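# Put the pencil sharpener in the green box and close it

## Task

Place the pencil sharpener into the green box; releasing it is fine as soon as some part of it sits inside. Then shut the box using the lid that belongs to it. Anything that stays in place only because the robot is holding it does not count. Finally open the gripper and move the arm away.

## Robot and tools

Robot: one seven-joint arm with a two-finger parallel gripper. The fingers point along the gripper's +z axis and close along its y axis. The reported hand point lies midway between the pads when they are shut; closed fingertips extend about 19 mm past it, fully open ones about 6 mm. Closing pushes the tips roughly 13 mm farther from the arm, so keep that clearance above a surface.

Frames: results give end_effector_position in metres and end_effector_quat_wxyz in the scene frame. Its origin is on the table top under the arm base, +z is up, and +y is to the left when facing along +x. The base may be tilted, and the printed position can be off, more so at long reach. Motion commands, by contrast, are in the gripper's own axes.

The row: every command uses one row of 9 numbers, each between -1 and 1, in this order: dx, dy, dz, rx, ry, rz, position, force_limit, speed. The first six are an offset, not a pose: a displacement of the gripper in its own axes, measured from the gripper pose at the start of the action (for the first action in a call, from the last pose reported in this scene). 1.0 equals 0.6 m of travel or 180 degrees; rx, ry, rz form a single rotation vector. position is an absolute finger setting: +1 fully open (85 mm), about -0.8 where the pads touch, -1 closes until blocked. force_limit sets pad force (on a 40 mm object closed slowly: about 20 N at -1, 128 N at 0, 235 N at +1; thin or tiny objects get less). speed sets finger closing rate (about 20 mm/s at -1, 85 at 0, 150 at +1); faster closing adds a few to about 12 N of grip.

execute_actions(actions): a list of up to 15 actions run in sequence. Each action is a table of up to 15 rows, one row per control step of 1/30 s; a short table repeats its final row for the remaining steps. All rows in an action are offsets from that action's start pose, not from the preceding row. An empty list just returns the state and images.

move(target, speed, blocking): drives the gripper along a straight line toward one target row (offset from the pose in the latest result showing one). speed is the path's top speed in m/s, 0.002 to 0.5, default 0.25; rotation is capped at twice that in rad/s. The path lasts 0.5 to 10 s and stops at 10 s even if short. Finger values are sent at the start. The path ignores obstacles, the hand may lag, stray or overshoot the speed (notably with the arm nearly straight), and faster moves or targets set deeper past a contact hit and press harder. With blocking=false the result returns after 0.5 s while motion continues; you must call wait or stop before issuing further rows or moves. The result adds a move: line giving the ending (done, off_target, moving, held, fault), the limits that acted (paced = the sent pose was clipped; held = a check blocked some steps, after which the arm may jump faster), and the distance from target.

wait(seconds): 0 to 10 s, holding the last command; returns early if a running move ends. stop(): brakes a running move, needing some distance; fingers keep moving. zoom_image(camera, region): enlarged view of [x0, y0, x1, y1] pixels (at most 504 by 504) of cam_head_left, cam_head_right, cam_high, cam_low or cam_wrist, each 672x504. finished_scene(scene): ends the scene with the given number; irreversible, and the goal must still hold.

Controller behaviour: each step the commanded pose is clipped to within 70 mm and 16 degrees of the measured pose, and damped inverse kinematics pursues it, favouring position over orientation. After an action the arm continues at most to the last clipped pose, so long reaches need further actions. "Hand target" shows the pose currently pursued. A "pose unreachable" line means the clearance check (which treats the mount under the base as arm) altered or blocked the command. Joint ranges in rad: waist and both rolls ±6.283, shoulder ±2.250, elbow ±2.580, wrist pitch ±2.100.

Gripping: send position -1 and keep it; a good grip shows object_status 2. Codes: 0 moving, 1 blocked while opening, 2 blocked while closing, 3 reached target or pads met (small items may still be held). Any new position value resets status to 0 briefly. Stopped fingers ignore new force_limit or speed until position changes by at least 0.01; to soften a grip, open first. If the object slips, the fingers re-close on their own, except after a -1 force_limit grip, where status stays 2 even if lost. position_measured is in counts: 3 open, about 78 = 60 mm, 130 = 40 mm, 180 = 20 mm, 230 pads touching.

Hazards: contact torque reaching a joint's load limit (48 N m for waist, shoulder, upper arm roll, elbow; 30.2 for forearm roll, wrist pitch, wrist roll, held weight included) freezes the arm for 10 s and drops the rest of the call. Holding loads heats motors; MOTOR HOT appears from 60 °C, and at 75 °C an OVER-TEMPERATURE FAULT lets the arm sag. The robot holds its last command while you compose replies, and brief external tugs or pushes may occur. Never let objects leave the table; avoid drops, slams, hard impacts and forceful pushing, and prefer quick, smooth, low-effort motion.

Each tool is called after "Request:" in YAML: its name, and indented under it one key for each argument.

## Session

Request:
execute_actions:
  actions: []

Scene clock: 0.00 s.
end_effector_position=(+0.0003, +0.3494, +0.3166) position_measured=3 object_status=3 end_effector_quat_wxyz=(-0.323, +0.515, +0.778, +0.157)
Joint positions: [-2.222  0.85   0.354  2.337 -1.069 -0.2   -0.505]
Joint velocities: [ 0.    -0.002 -0.    -0.     0.     0.     0.001]
Hand target: +0.000, +0.349, +0.317; -0.323, +0.515, +0.778, +0.157

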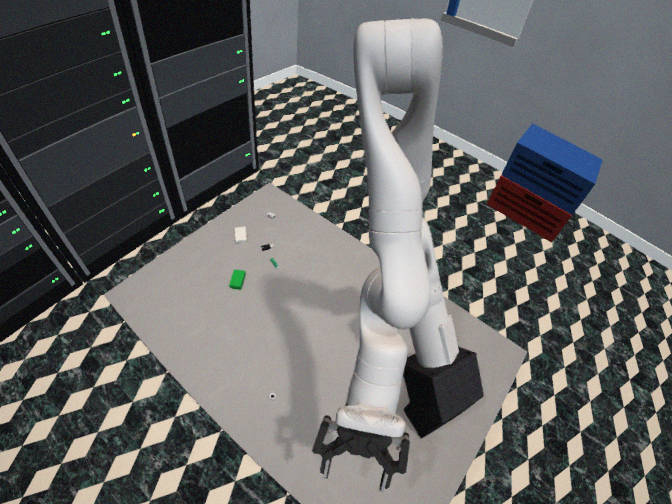

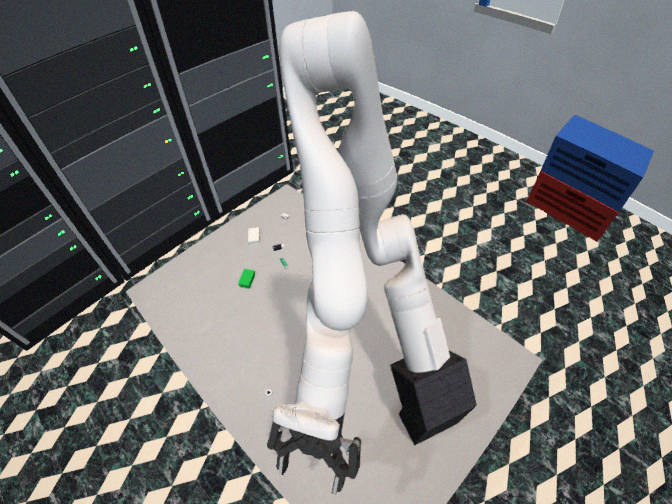

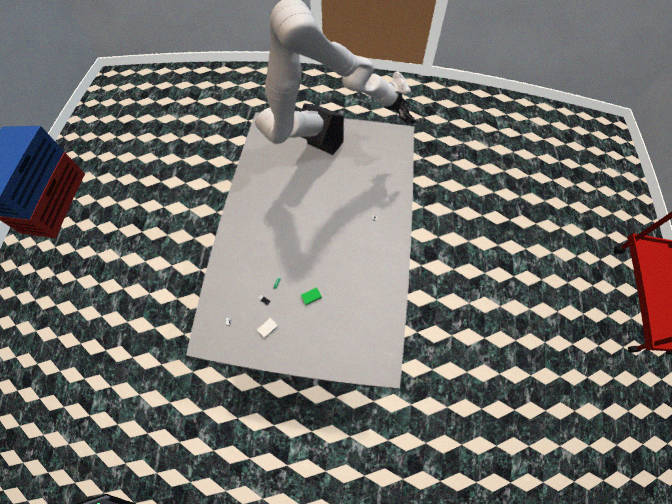

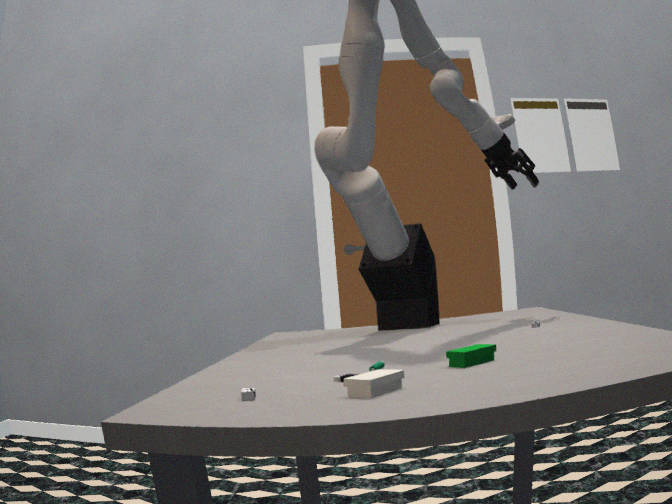

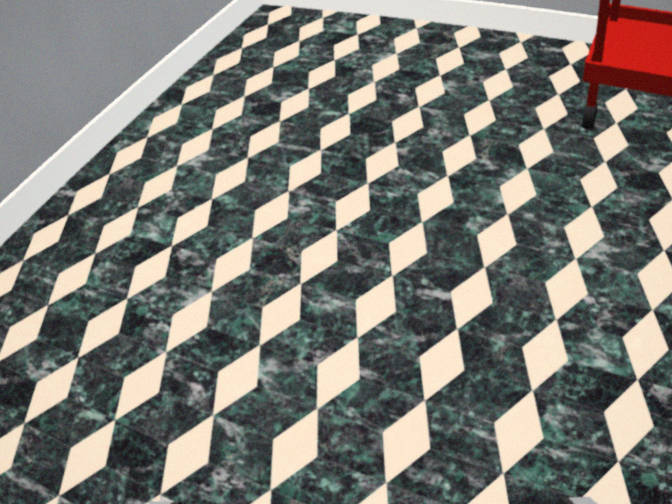

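Request:
zoom_image:
  camera: "cam_high"
  region: [180, 200, 420, 380]

Request:
zoom_image:
  camera: "cam_low"
  region: [200, 300, 560, 420]

Region (180, 200, 420, 380) of cam_high's 672x504 image, scaled by 2.100, with more detail than that image has; it fills the top 378 rows of this view, and the rest is white.

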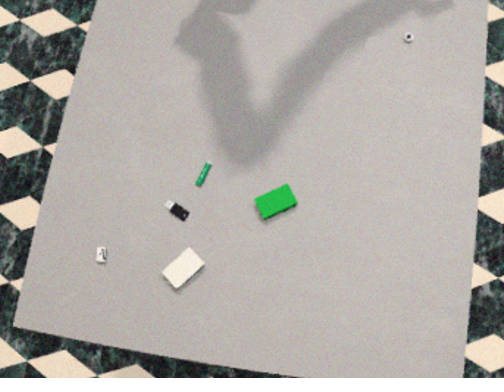

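Region (200, 300, 560, 420) of cam_low's 672x504 image, scaled by 1.400, with more detail than that image has.

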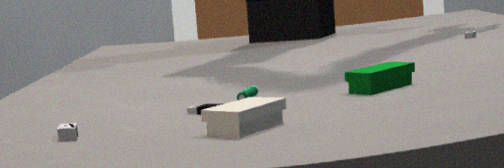

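Request:
move:
  target: [-0.635,0.653,-0.715,-0.031,-0.232,0,1,0,0]
  speed: 0.3

Scene clock: 13.13 s.
end_effector_position=(+0.6003, +0.0022, +0.3478) position_measured=3 object_status=3 end_effector_quat_wxyz=(-0.000, +0.551, +0.834, +0.002)
Joint positions: [-2.339  0.554  2.277  1.708  0.073  1.136  0.114]
Joint velocities: [ 0.008 -0.009 -0.    -0.002  0.002  0.002 -0.001]
Hand target: +0.600, +0.002, +0.347; -0.000, +0.552, +0.834, +0.002
Off the commanded pose: 0.003 m, 0 deg.
move: done; limits=paced

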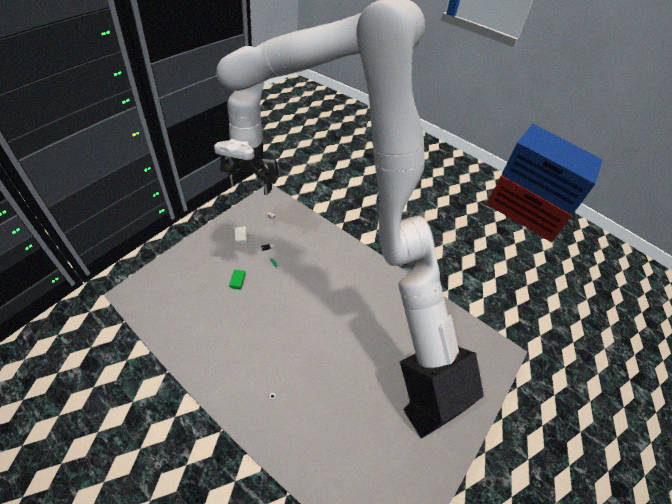

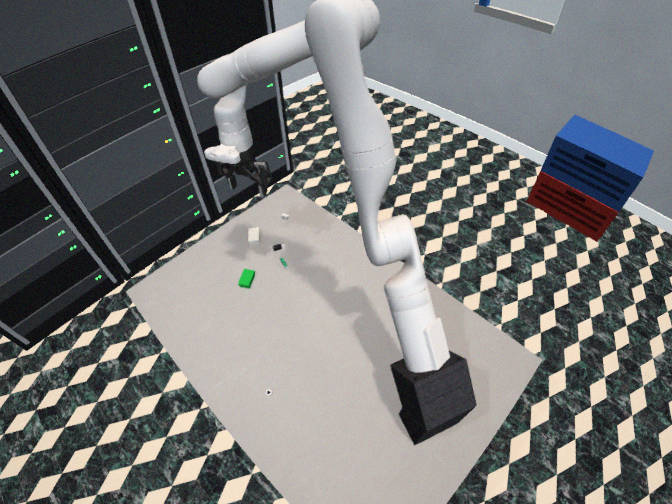

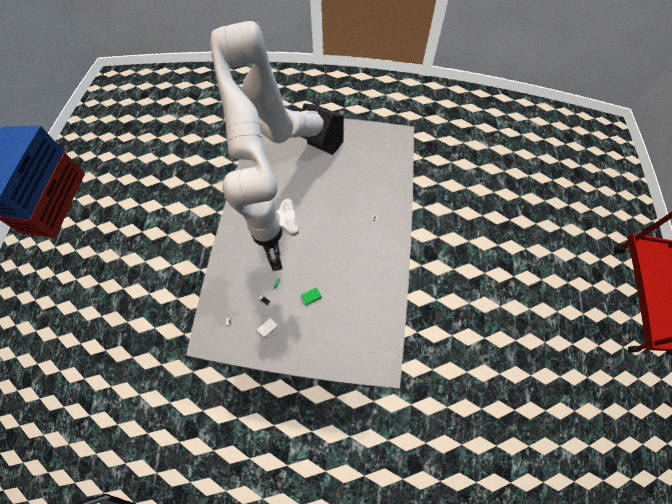

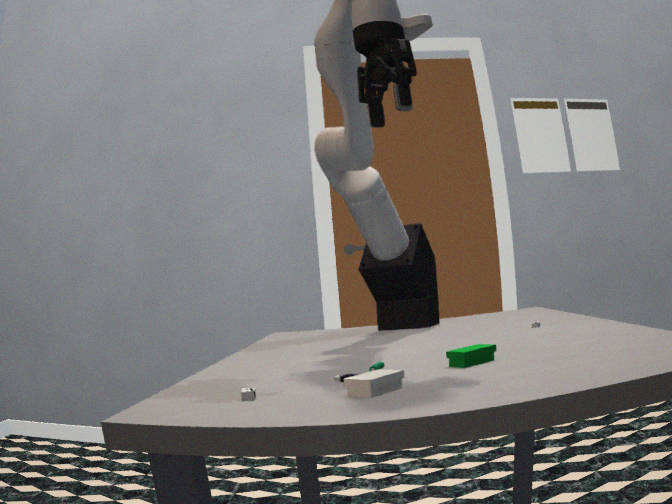

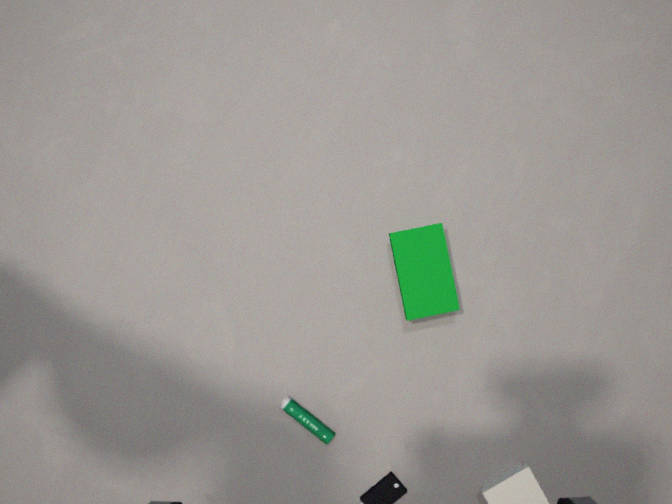

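Request:
move:
  target: [0.15,0.05,0.2,0,0,0,1,0,0]

Scene clock: 19.10 s.
end_effector_position=(+0.5925, +0.0970, +0.2280) position_measured=3 object_status=3 end_effector_quat_wxyz=(+0.000, +0.551, +0.834, +0.002)
Joint positions: [-1.896  0.553  1.716  1.834  0.069  0.809 -0.106]
Joint velocities: [ 0.006  0.001 -0.001 -0.     0.002 -0.    -0.   ]
Hand target: +0.593, +0.097, +0.228; +0.000, +0.552, +0.834, +0.002
Off the commanded pose: 0.001 m, 0 deg.
move: done

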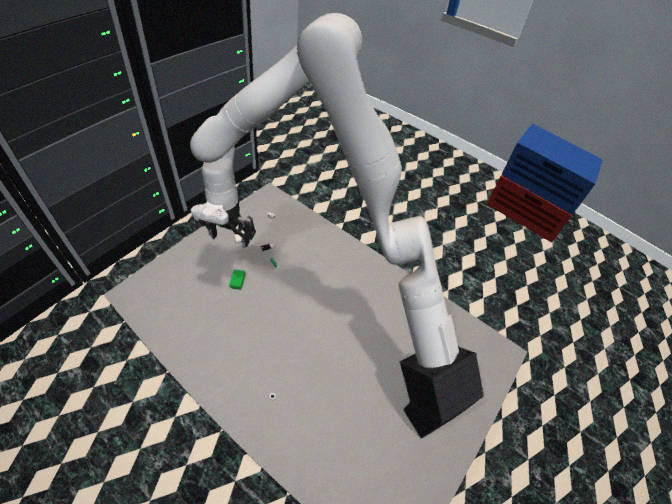

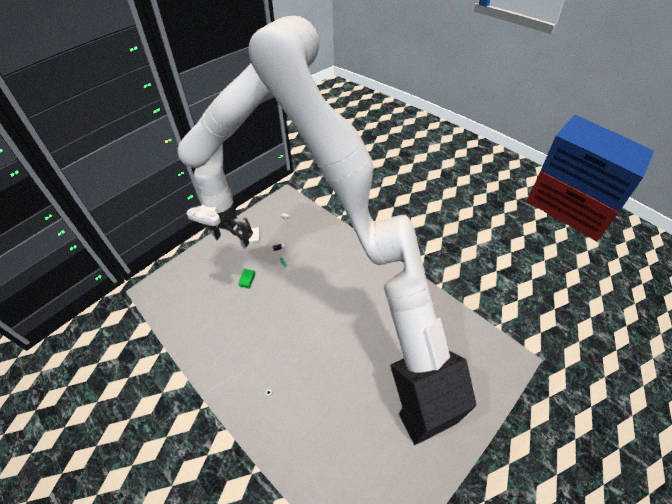

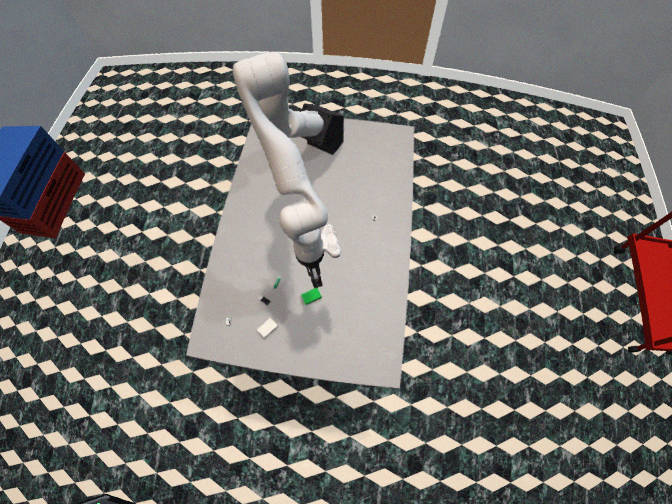

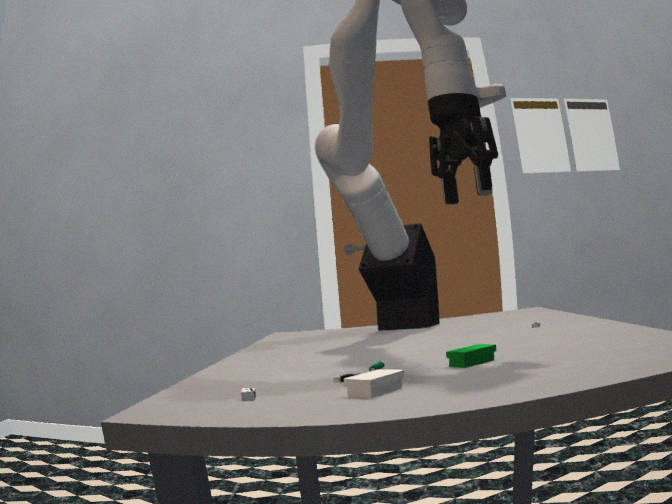

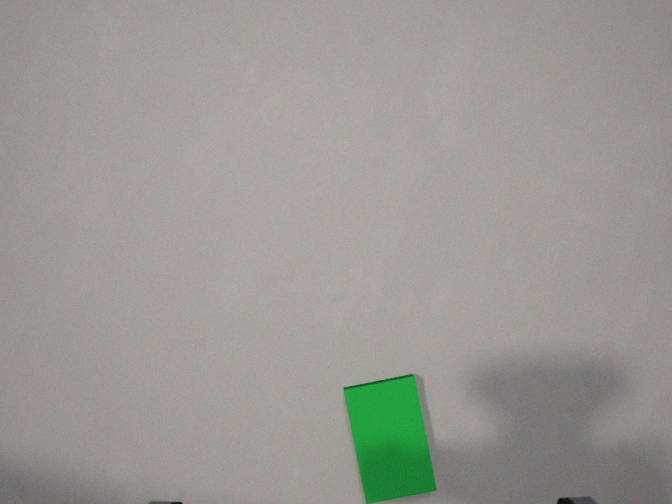

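Request:
move:
  target: [0.17,0.03,0.17,0,0,-0.055,1,0,0]

Scene clock: 27.40 s.
end_effector_position=(+0.5691, +0.1981, +0.1262) position_measured=3 object_status=3 end_effector_quat_wxyz=(+0.001, +0.477, +0.879, +0.002)
Joint positions: [-1.518  0.752  1.283  1.802 -0.037  0.6   -0.064]
Joint velocities: [ 0.005  0.003 -0.001 -0.001 -0.    -0.     0.001]
Hand target: +0.569, +0.198, +0.126; +0.001, +0.477, +0.879, +0.002
Off the commanded pose: 0.000 m, 0 deg.
move: done

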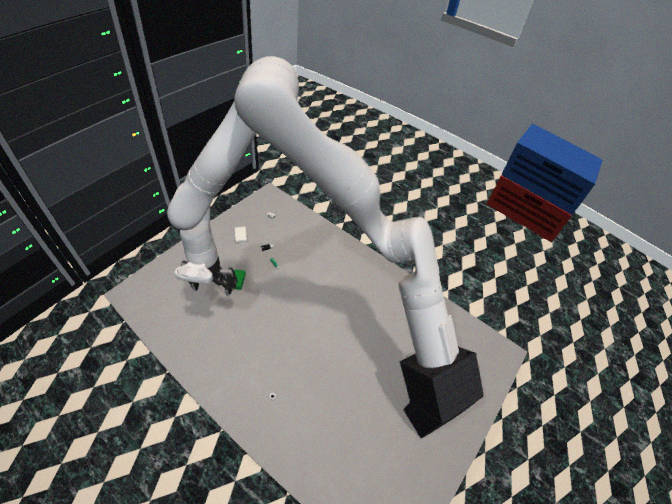

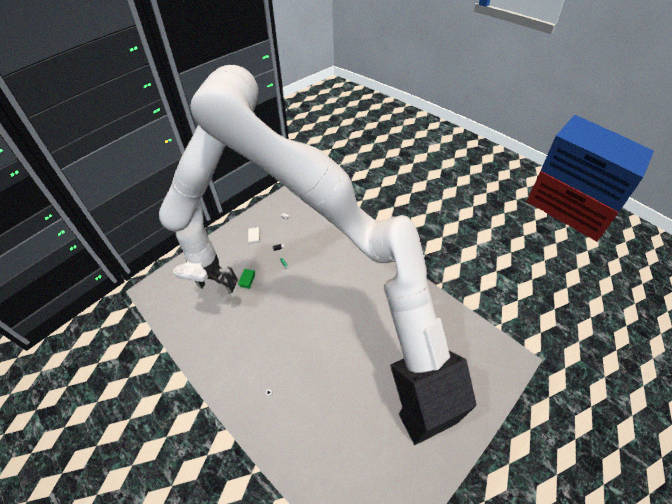

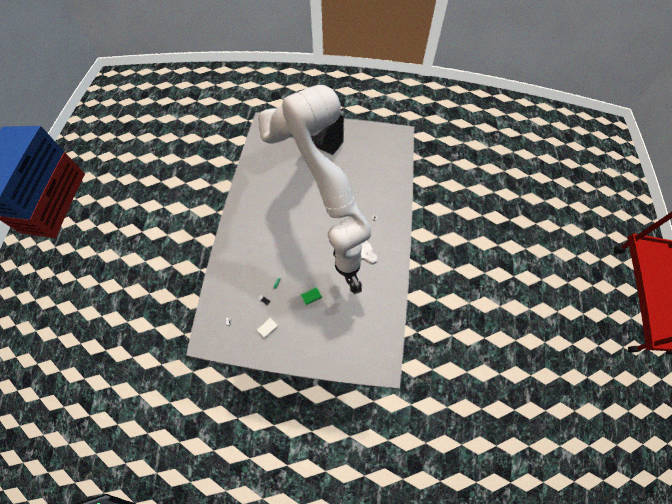

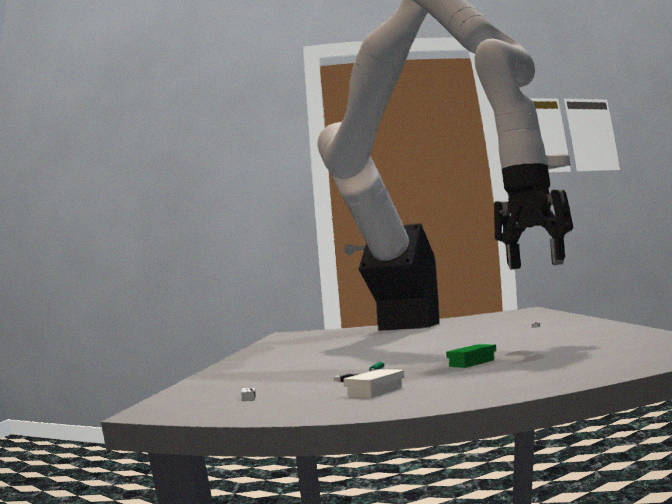

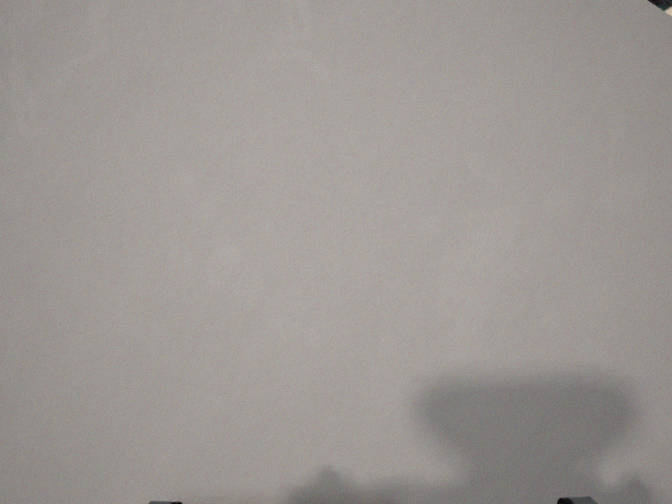

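Request:
move:
  target: [-0.13,0,0,0,0,0,1,0,0]

Scene clock: 31.63 s.
end_effector_position=(+0.6116, +0.1330, +0.1261) position_measured=3 object_status=3 end_effector_quat_wxyz=(+0.001, +0.477, +0.879, +0.002)
Joint positions: [-1.459  0.621  1.334  1.795  0.027  0.605  0.047]
Joint velocities: [ 0.002 -0.006  0.002 -0.002 -0.002 -0.     0.003]
Hand target: +0.612, +0.133, +0.126; +0.001, +0.477, +0.879, +0.002
Off the commanded pose: 0.000 m, 0 deg.
move: done

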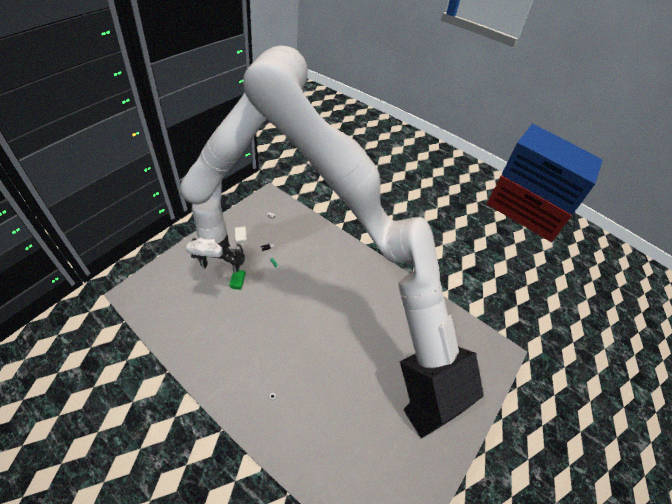

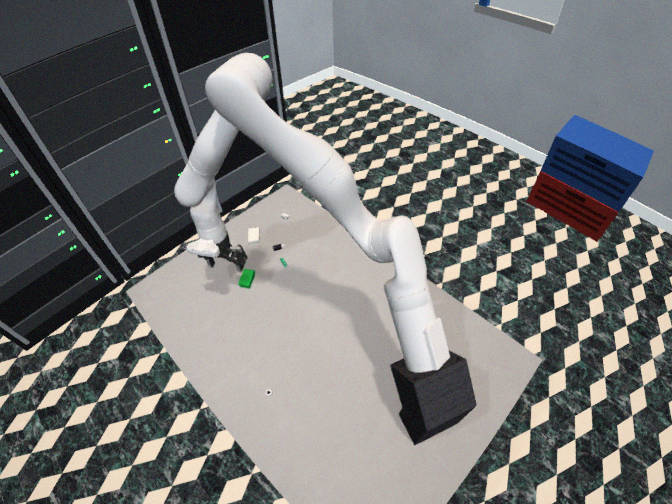

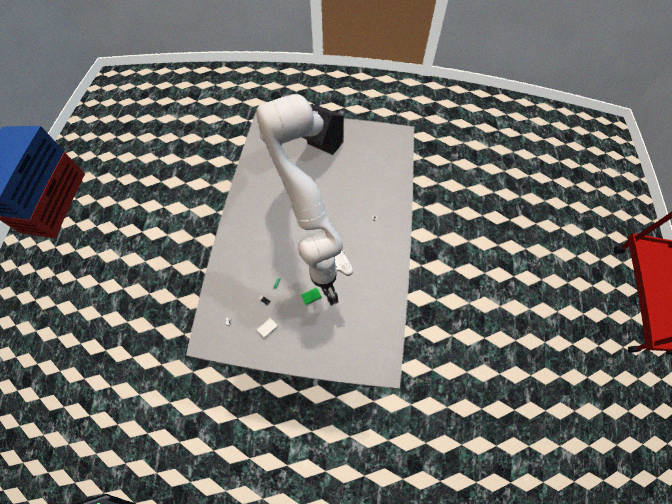

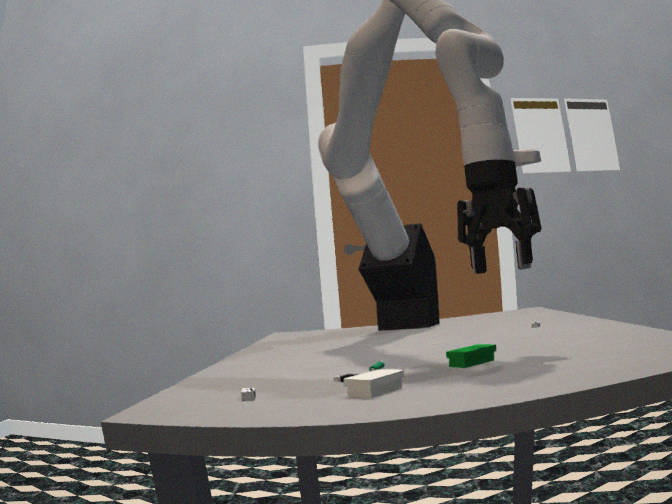

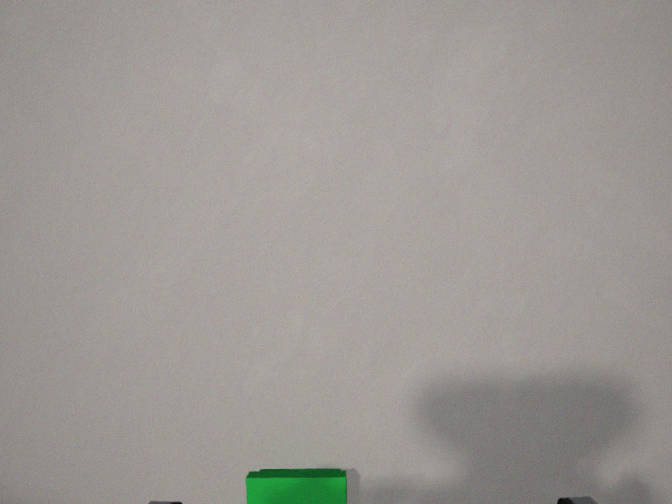

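Request:
move:
  target: [-0.01,-0.04,0.11,0,0,0,1,0,0]
  speed: 0.15

Request:
zoom_image:
  camera: "cam_low"
  region: [400, 260, 560, 380]

Request:
zoom_image:
  camera: "cam_head_left"
  region: [160, 200, 320, 320]

Scene clock: 41.83 s.
end_effector_position=(+0.5951, +0.1149, +0.0601) position_measured=3 object_status=3 end_effector_quat_wxyz=(+0.001, +0.477, +0.879, +0.002)
Joint positions: [-1.275  0.658  1.21   1.883 -0.007  0.402  0.092]
Joint velocities: [ 0.003  0.001 -0.     0.    -0.001  0.001 -0.   ]
Hand target: +0.595, +0.115, +0.060; +0.001, +0.477, +0.879, +0.002
Off the commanded pose: 0.000 m, 0 deg.
move: done

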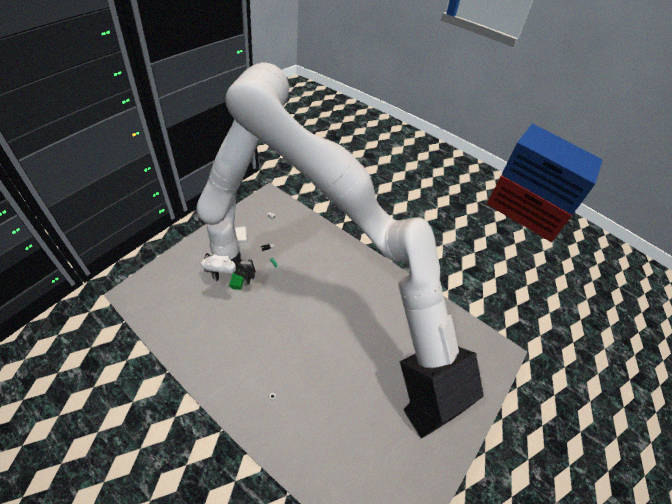

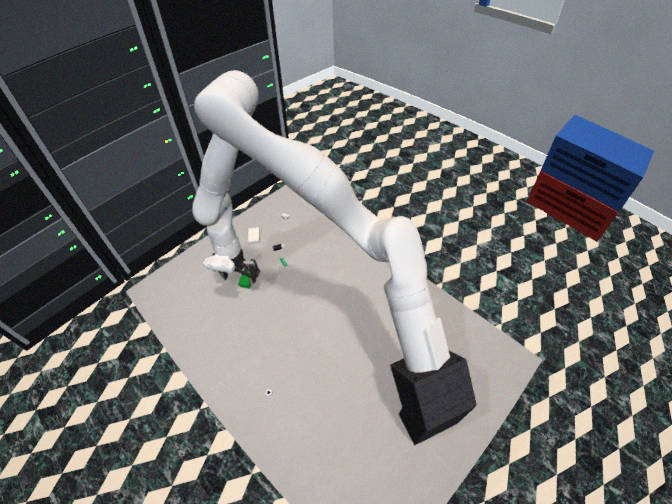

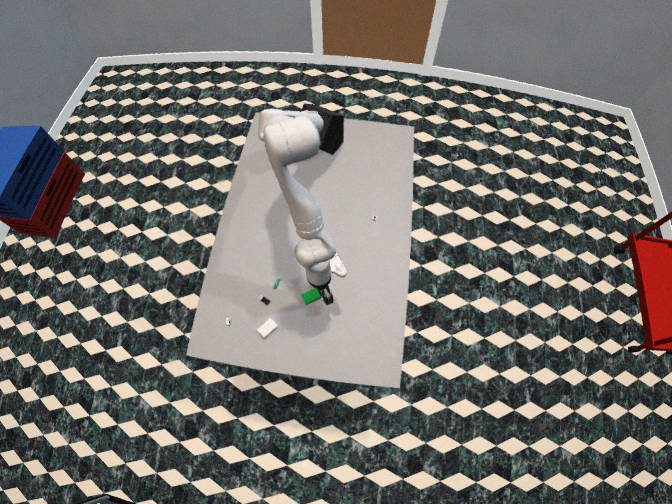

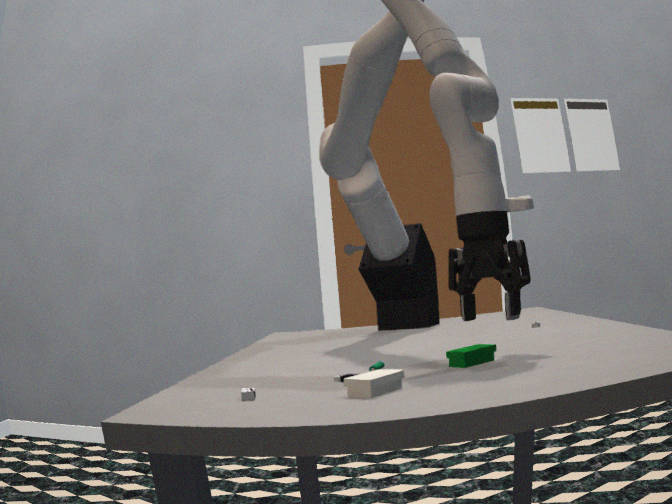

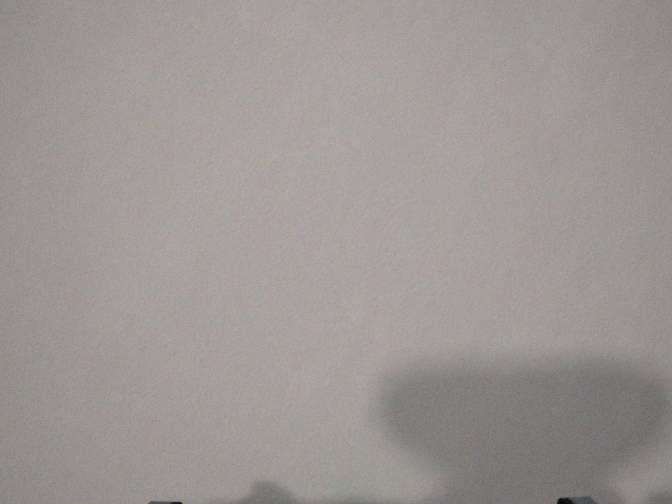

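Region (400, 260, 560, 380) of cam_low's 672x504 image, scaled by 3.150, with more detail than that image has; it fills the top 378 rows of this view, and the rest is white.

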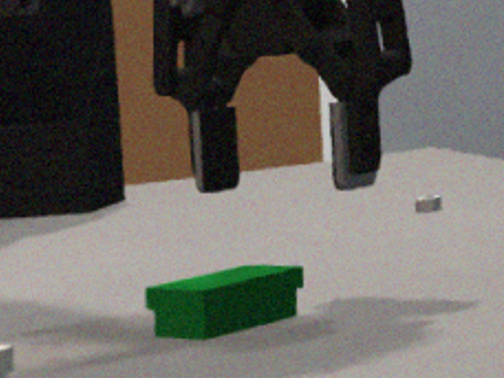

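Region (160, 200, 320, 320) of cam_head_left's 672x504 image, scaled by 3.150, with more detail than that image has; it fills the top 378 rows of this view, and the rest is white.

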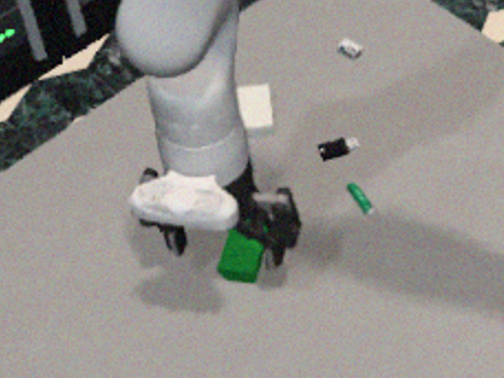

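Request:
move:
  target: [-0.065,0,0.035,0,0,0,1,0,0]
  speed: 0.1

Request:
zoom_image:
  camera: "cam_low"
  region: [400, 260, 560, 380]

Request:
zoom_image:
  camera: "cam_head_left"
  region: [160, 200, 320, 320]

Scene clock: 55.03 s.
end_effector_position=(+0.6164, +0.0828, +0.0392) position_measured=3 object_status=3 end_effector_quat_wxyz=(+0.001, +0.476, +0.879, +0.002)
Joint positions: [-1.147  0.615  1.157  1.854  0.005  0.376  0.165]
Joint velocities: [ 0.01  -0.003  0.     0.    -0.002 -0.001  0.004]
Hand target: +0.616, +0.082, +0.039; +0.001, +0.477, +0.879, +0.002
Off the commanded pose: 0.001 m, 0 deg.
move: done

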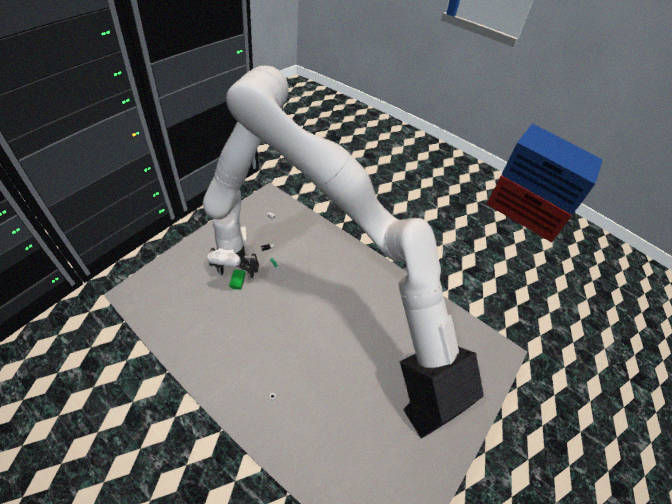

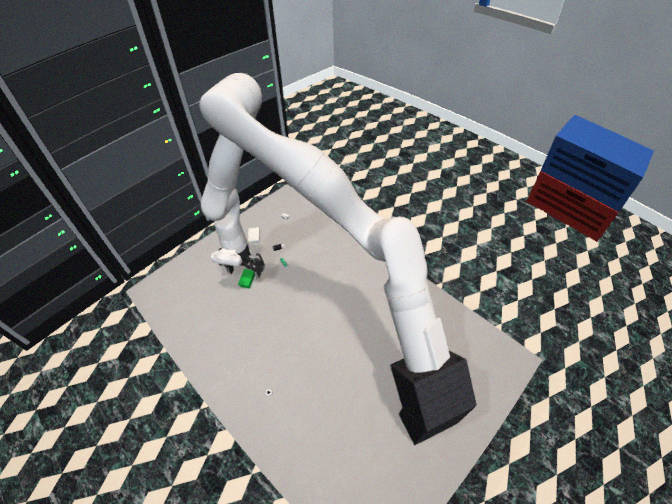

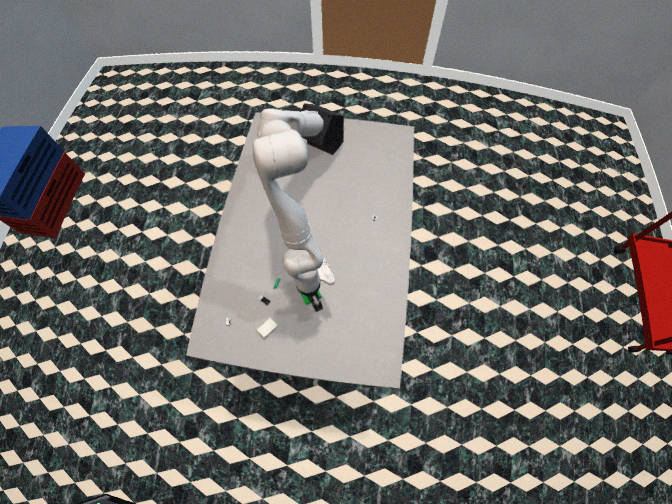

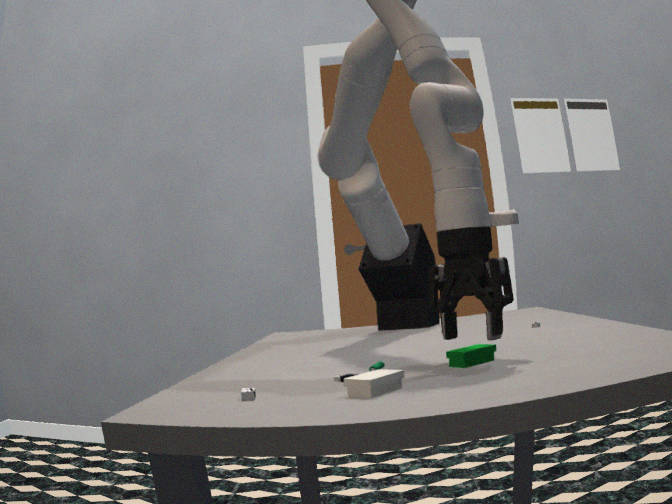

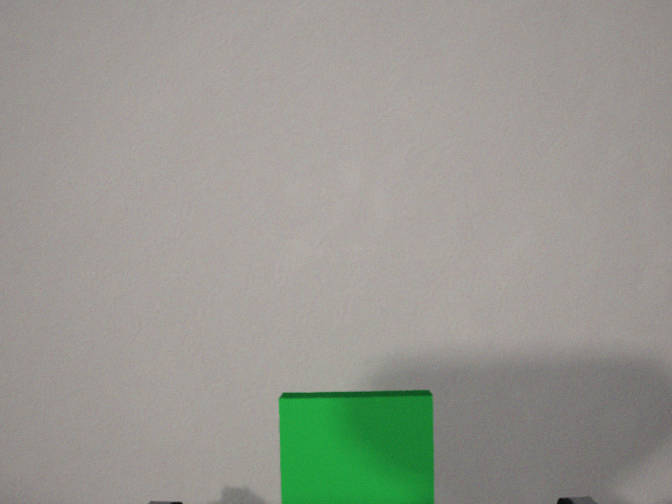

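Region (400, 260, 560, 380) of cam_low's 672x504 image, scaled by 3.150, with more detail than that image has; it fills the top 378 rows of this view, and the rest is white.

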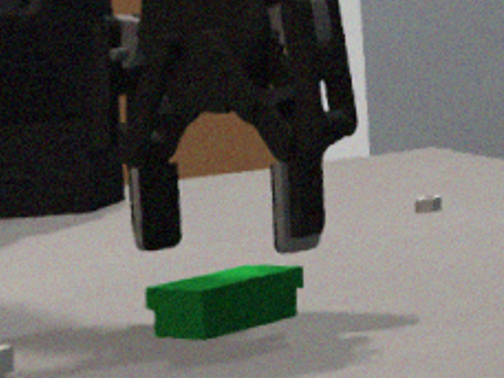

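Region (160, 200, 320, 320) of cam_head_left's 672x504 image, scaled by 3.150, with more detail than that image has; it fills the top 378 rows of this view, and the rest is white.

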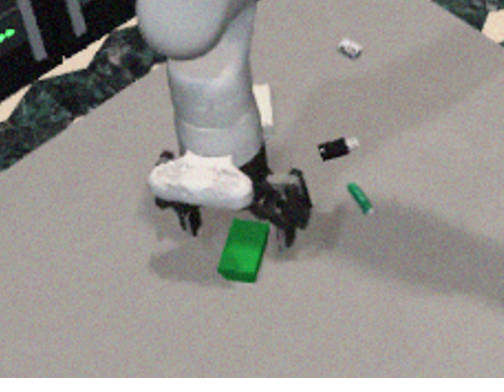

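Request:
move:
  target: [-0.018,0.006,0.025,0,0,0,0.0,-0.5,0]
  speed: 0.04

Request:
zoom_image:
  camera: "cam_low"
  region: [400, 260, 560, 380]

Scene clock: 66.83 s.
end_effector_position=(+0.6254, +0.0759, +0.0242) position_measured=128 object_status=0 end_effector_quat_wxyz=(+0.001, +0.476, +0.879, +0.002)
Joint positions: [-1.074  0.619  1.111  1.827 -0.002  0.364  0.193]
Joint velocities: [ 0.001 -0.001 -0.001 -0.001 -0.001 -0.001  0.001]
Hand target: +0.625, +0.076, +0.024; +0.001, +0.476, +0.879, +0.002
Off the commanded pose: 0.000 m, 0 deg.
move: done

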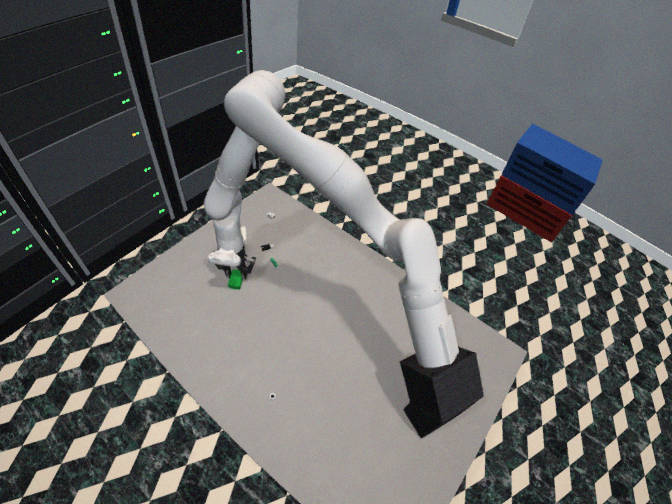

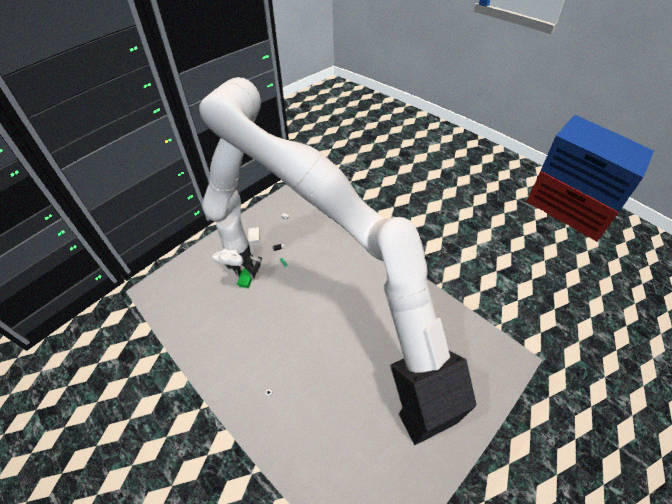

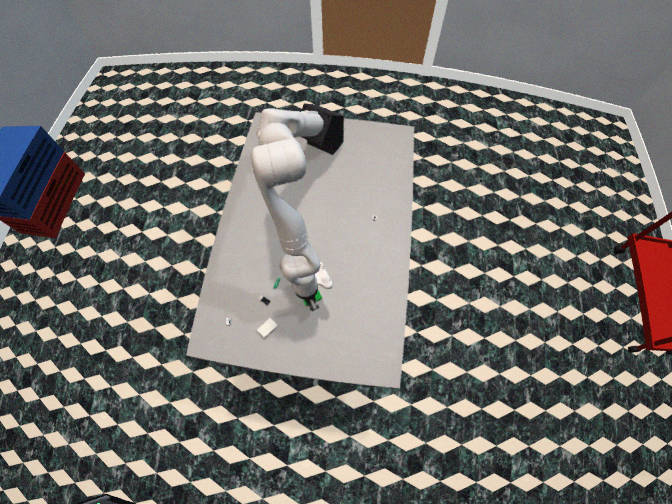

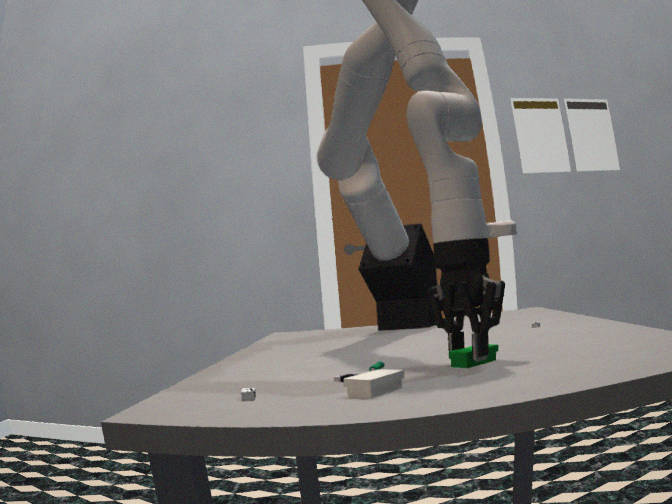

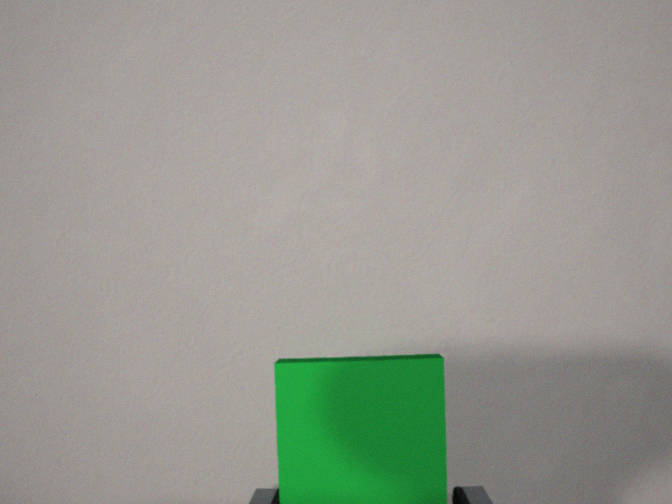

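Region (400, 260, 560, 380) of cam_low's 672x504 image, scaled by 3.150, with more detail than that image has; it fills the top 378 rows of this view, and the rest is white.

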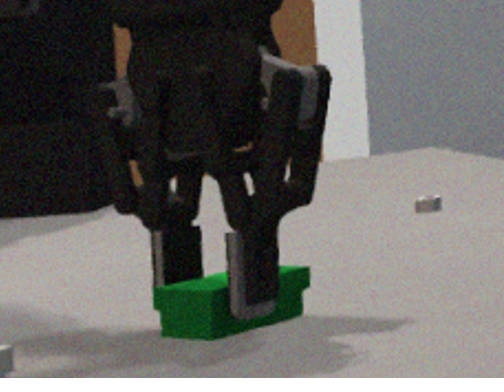

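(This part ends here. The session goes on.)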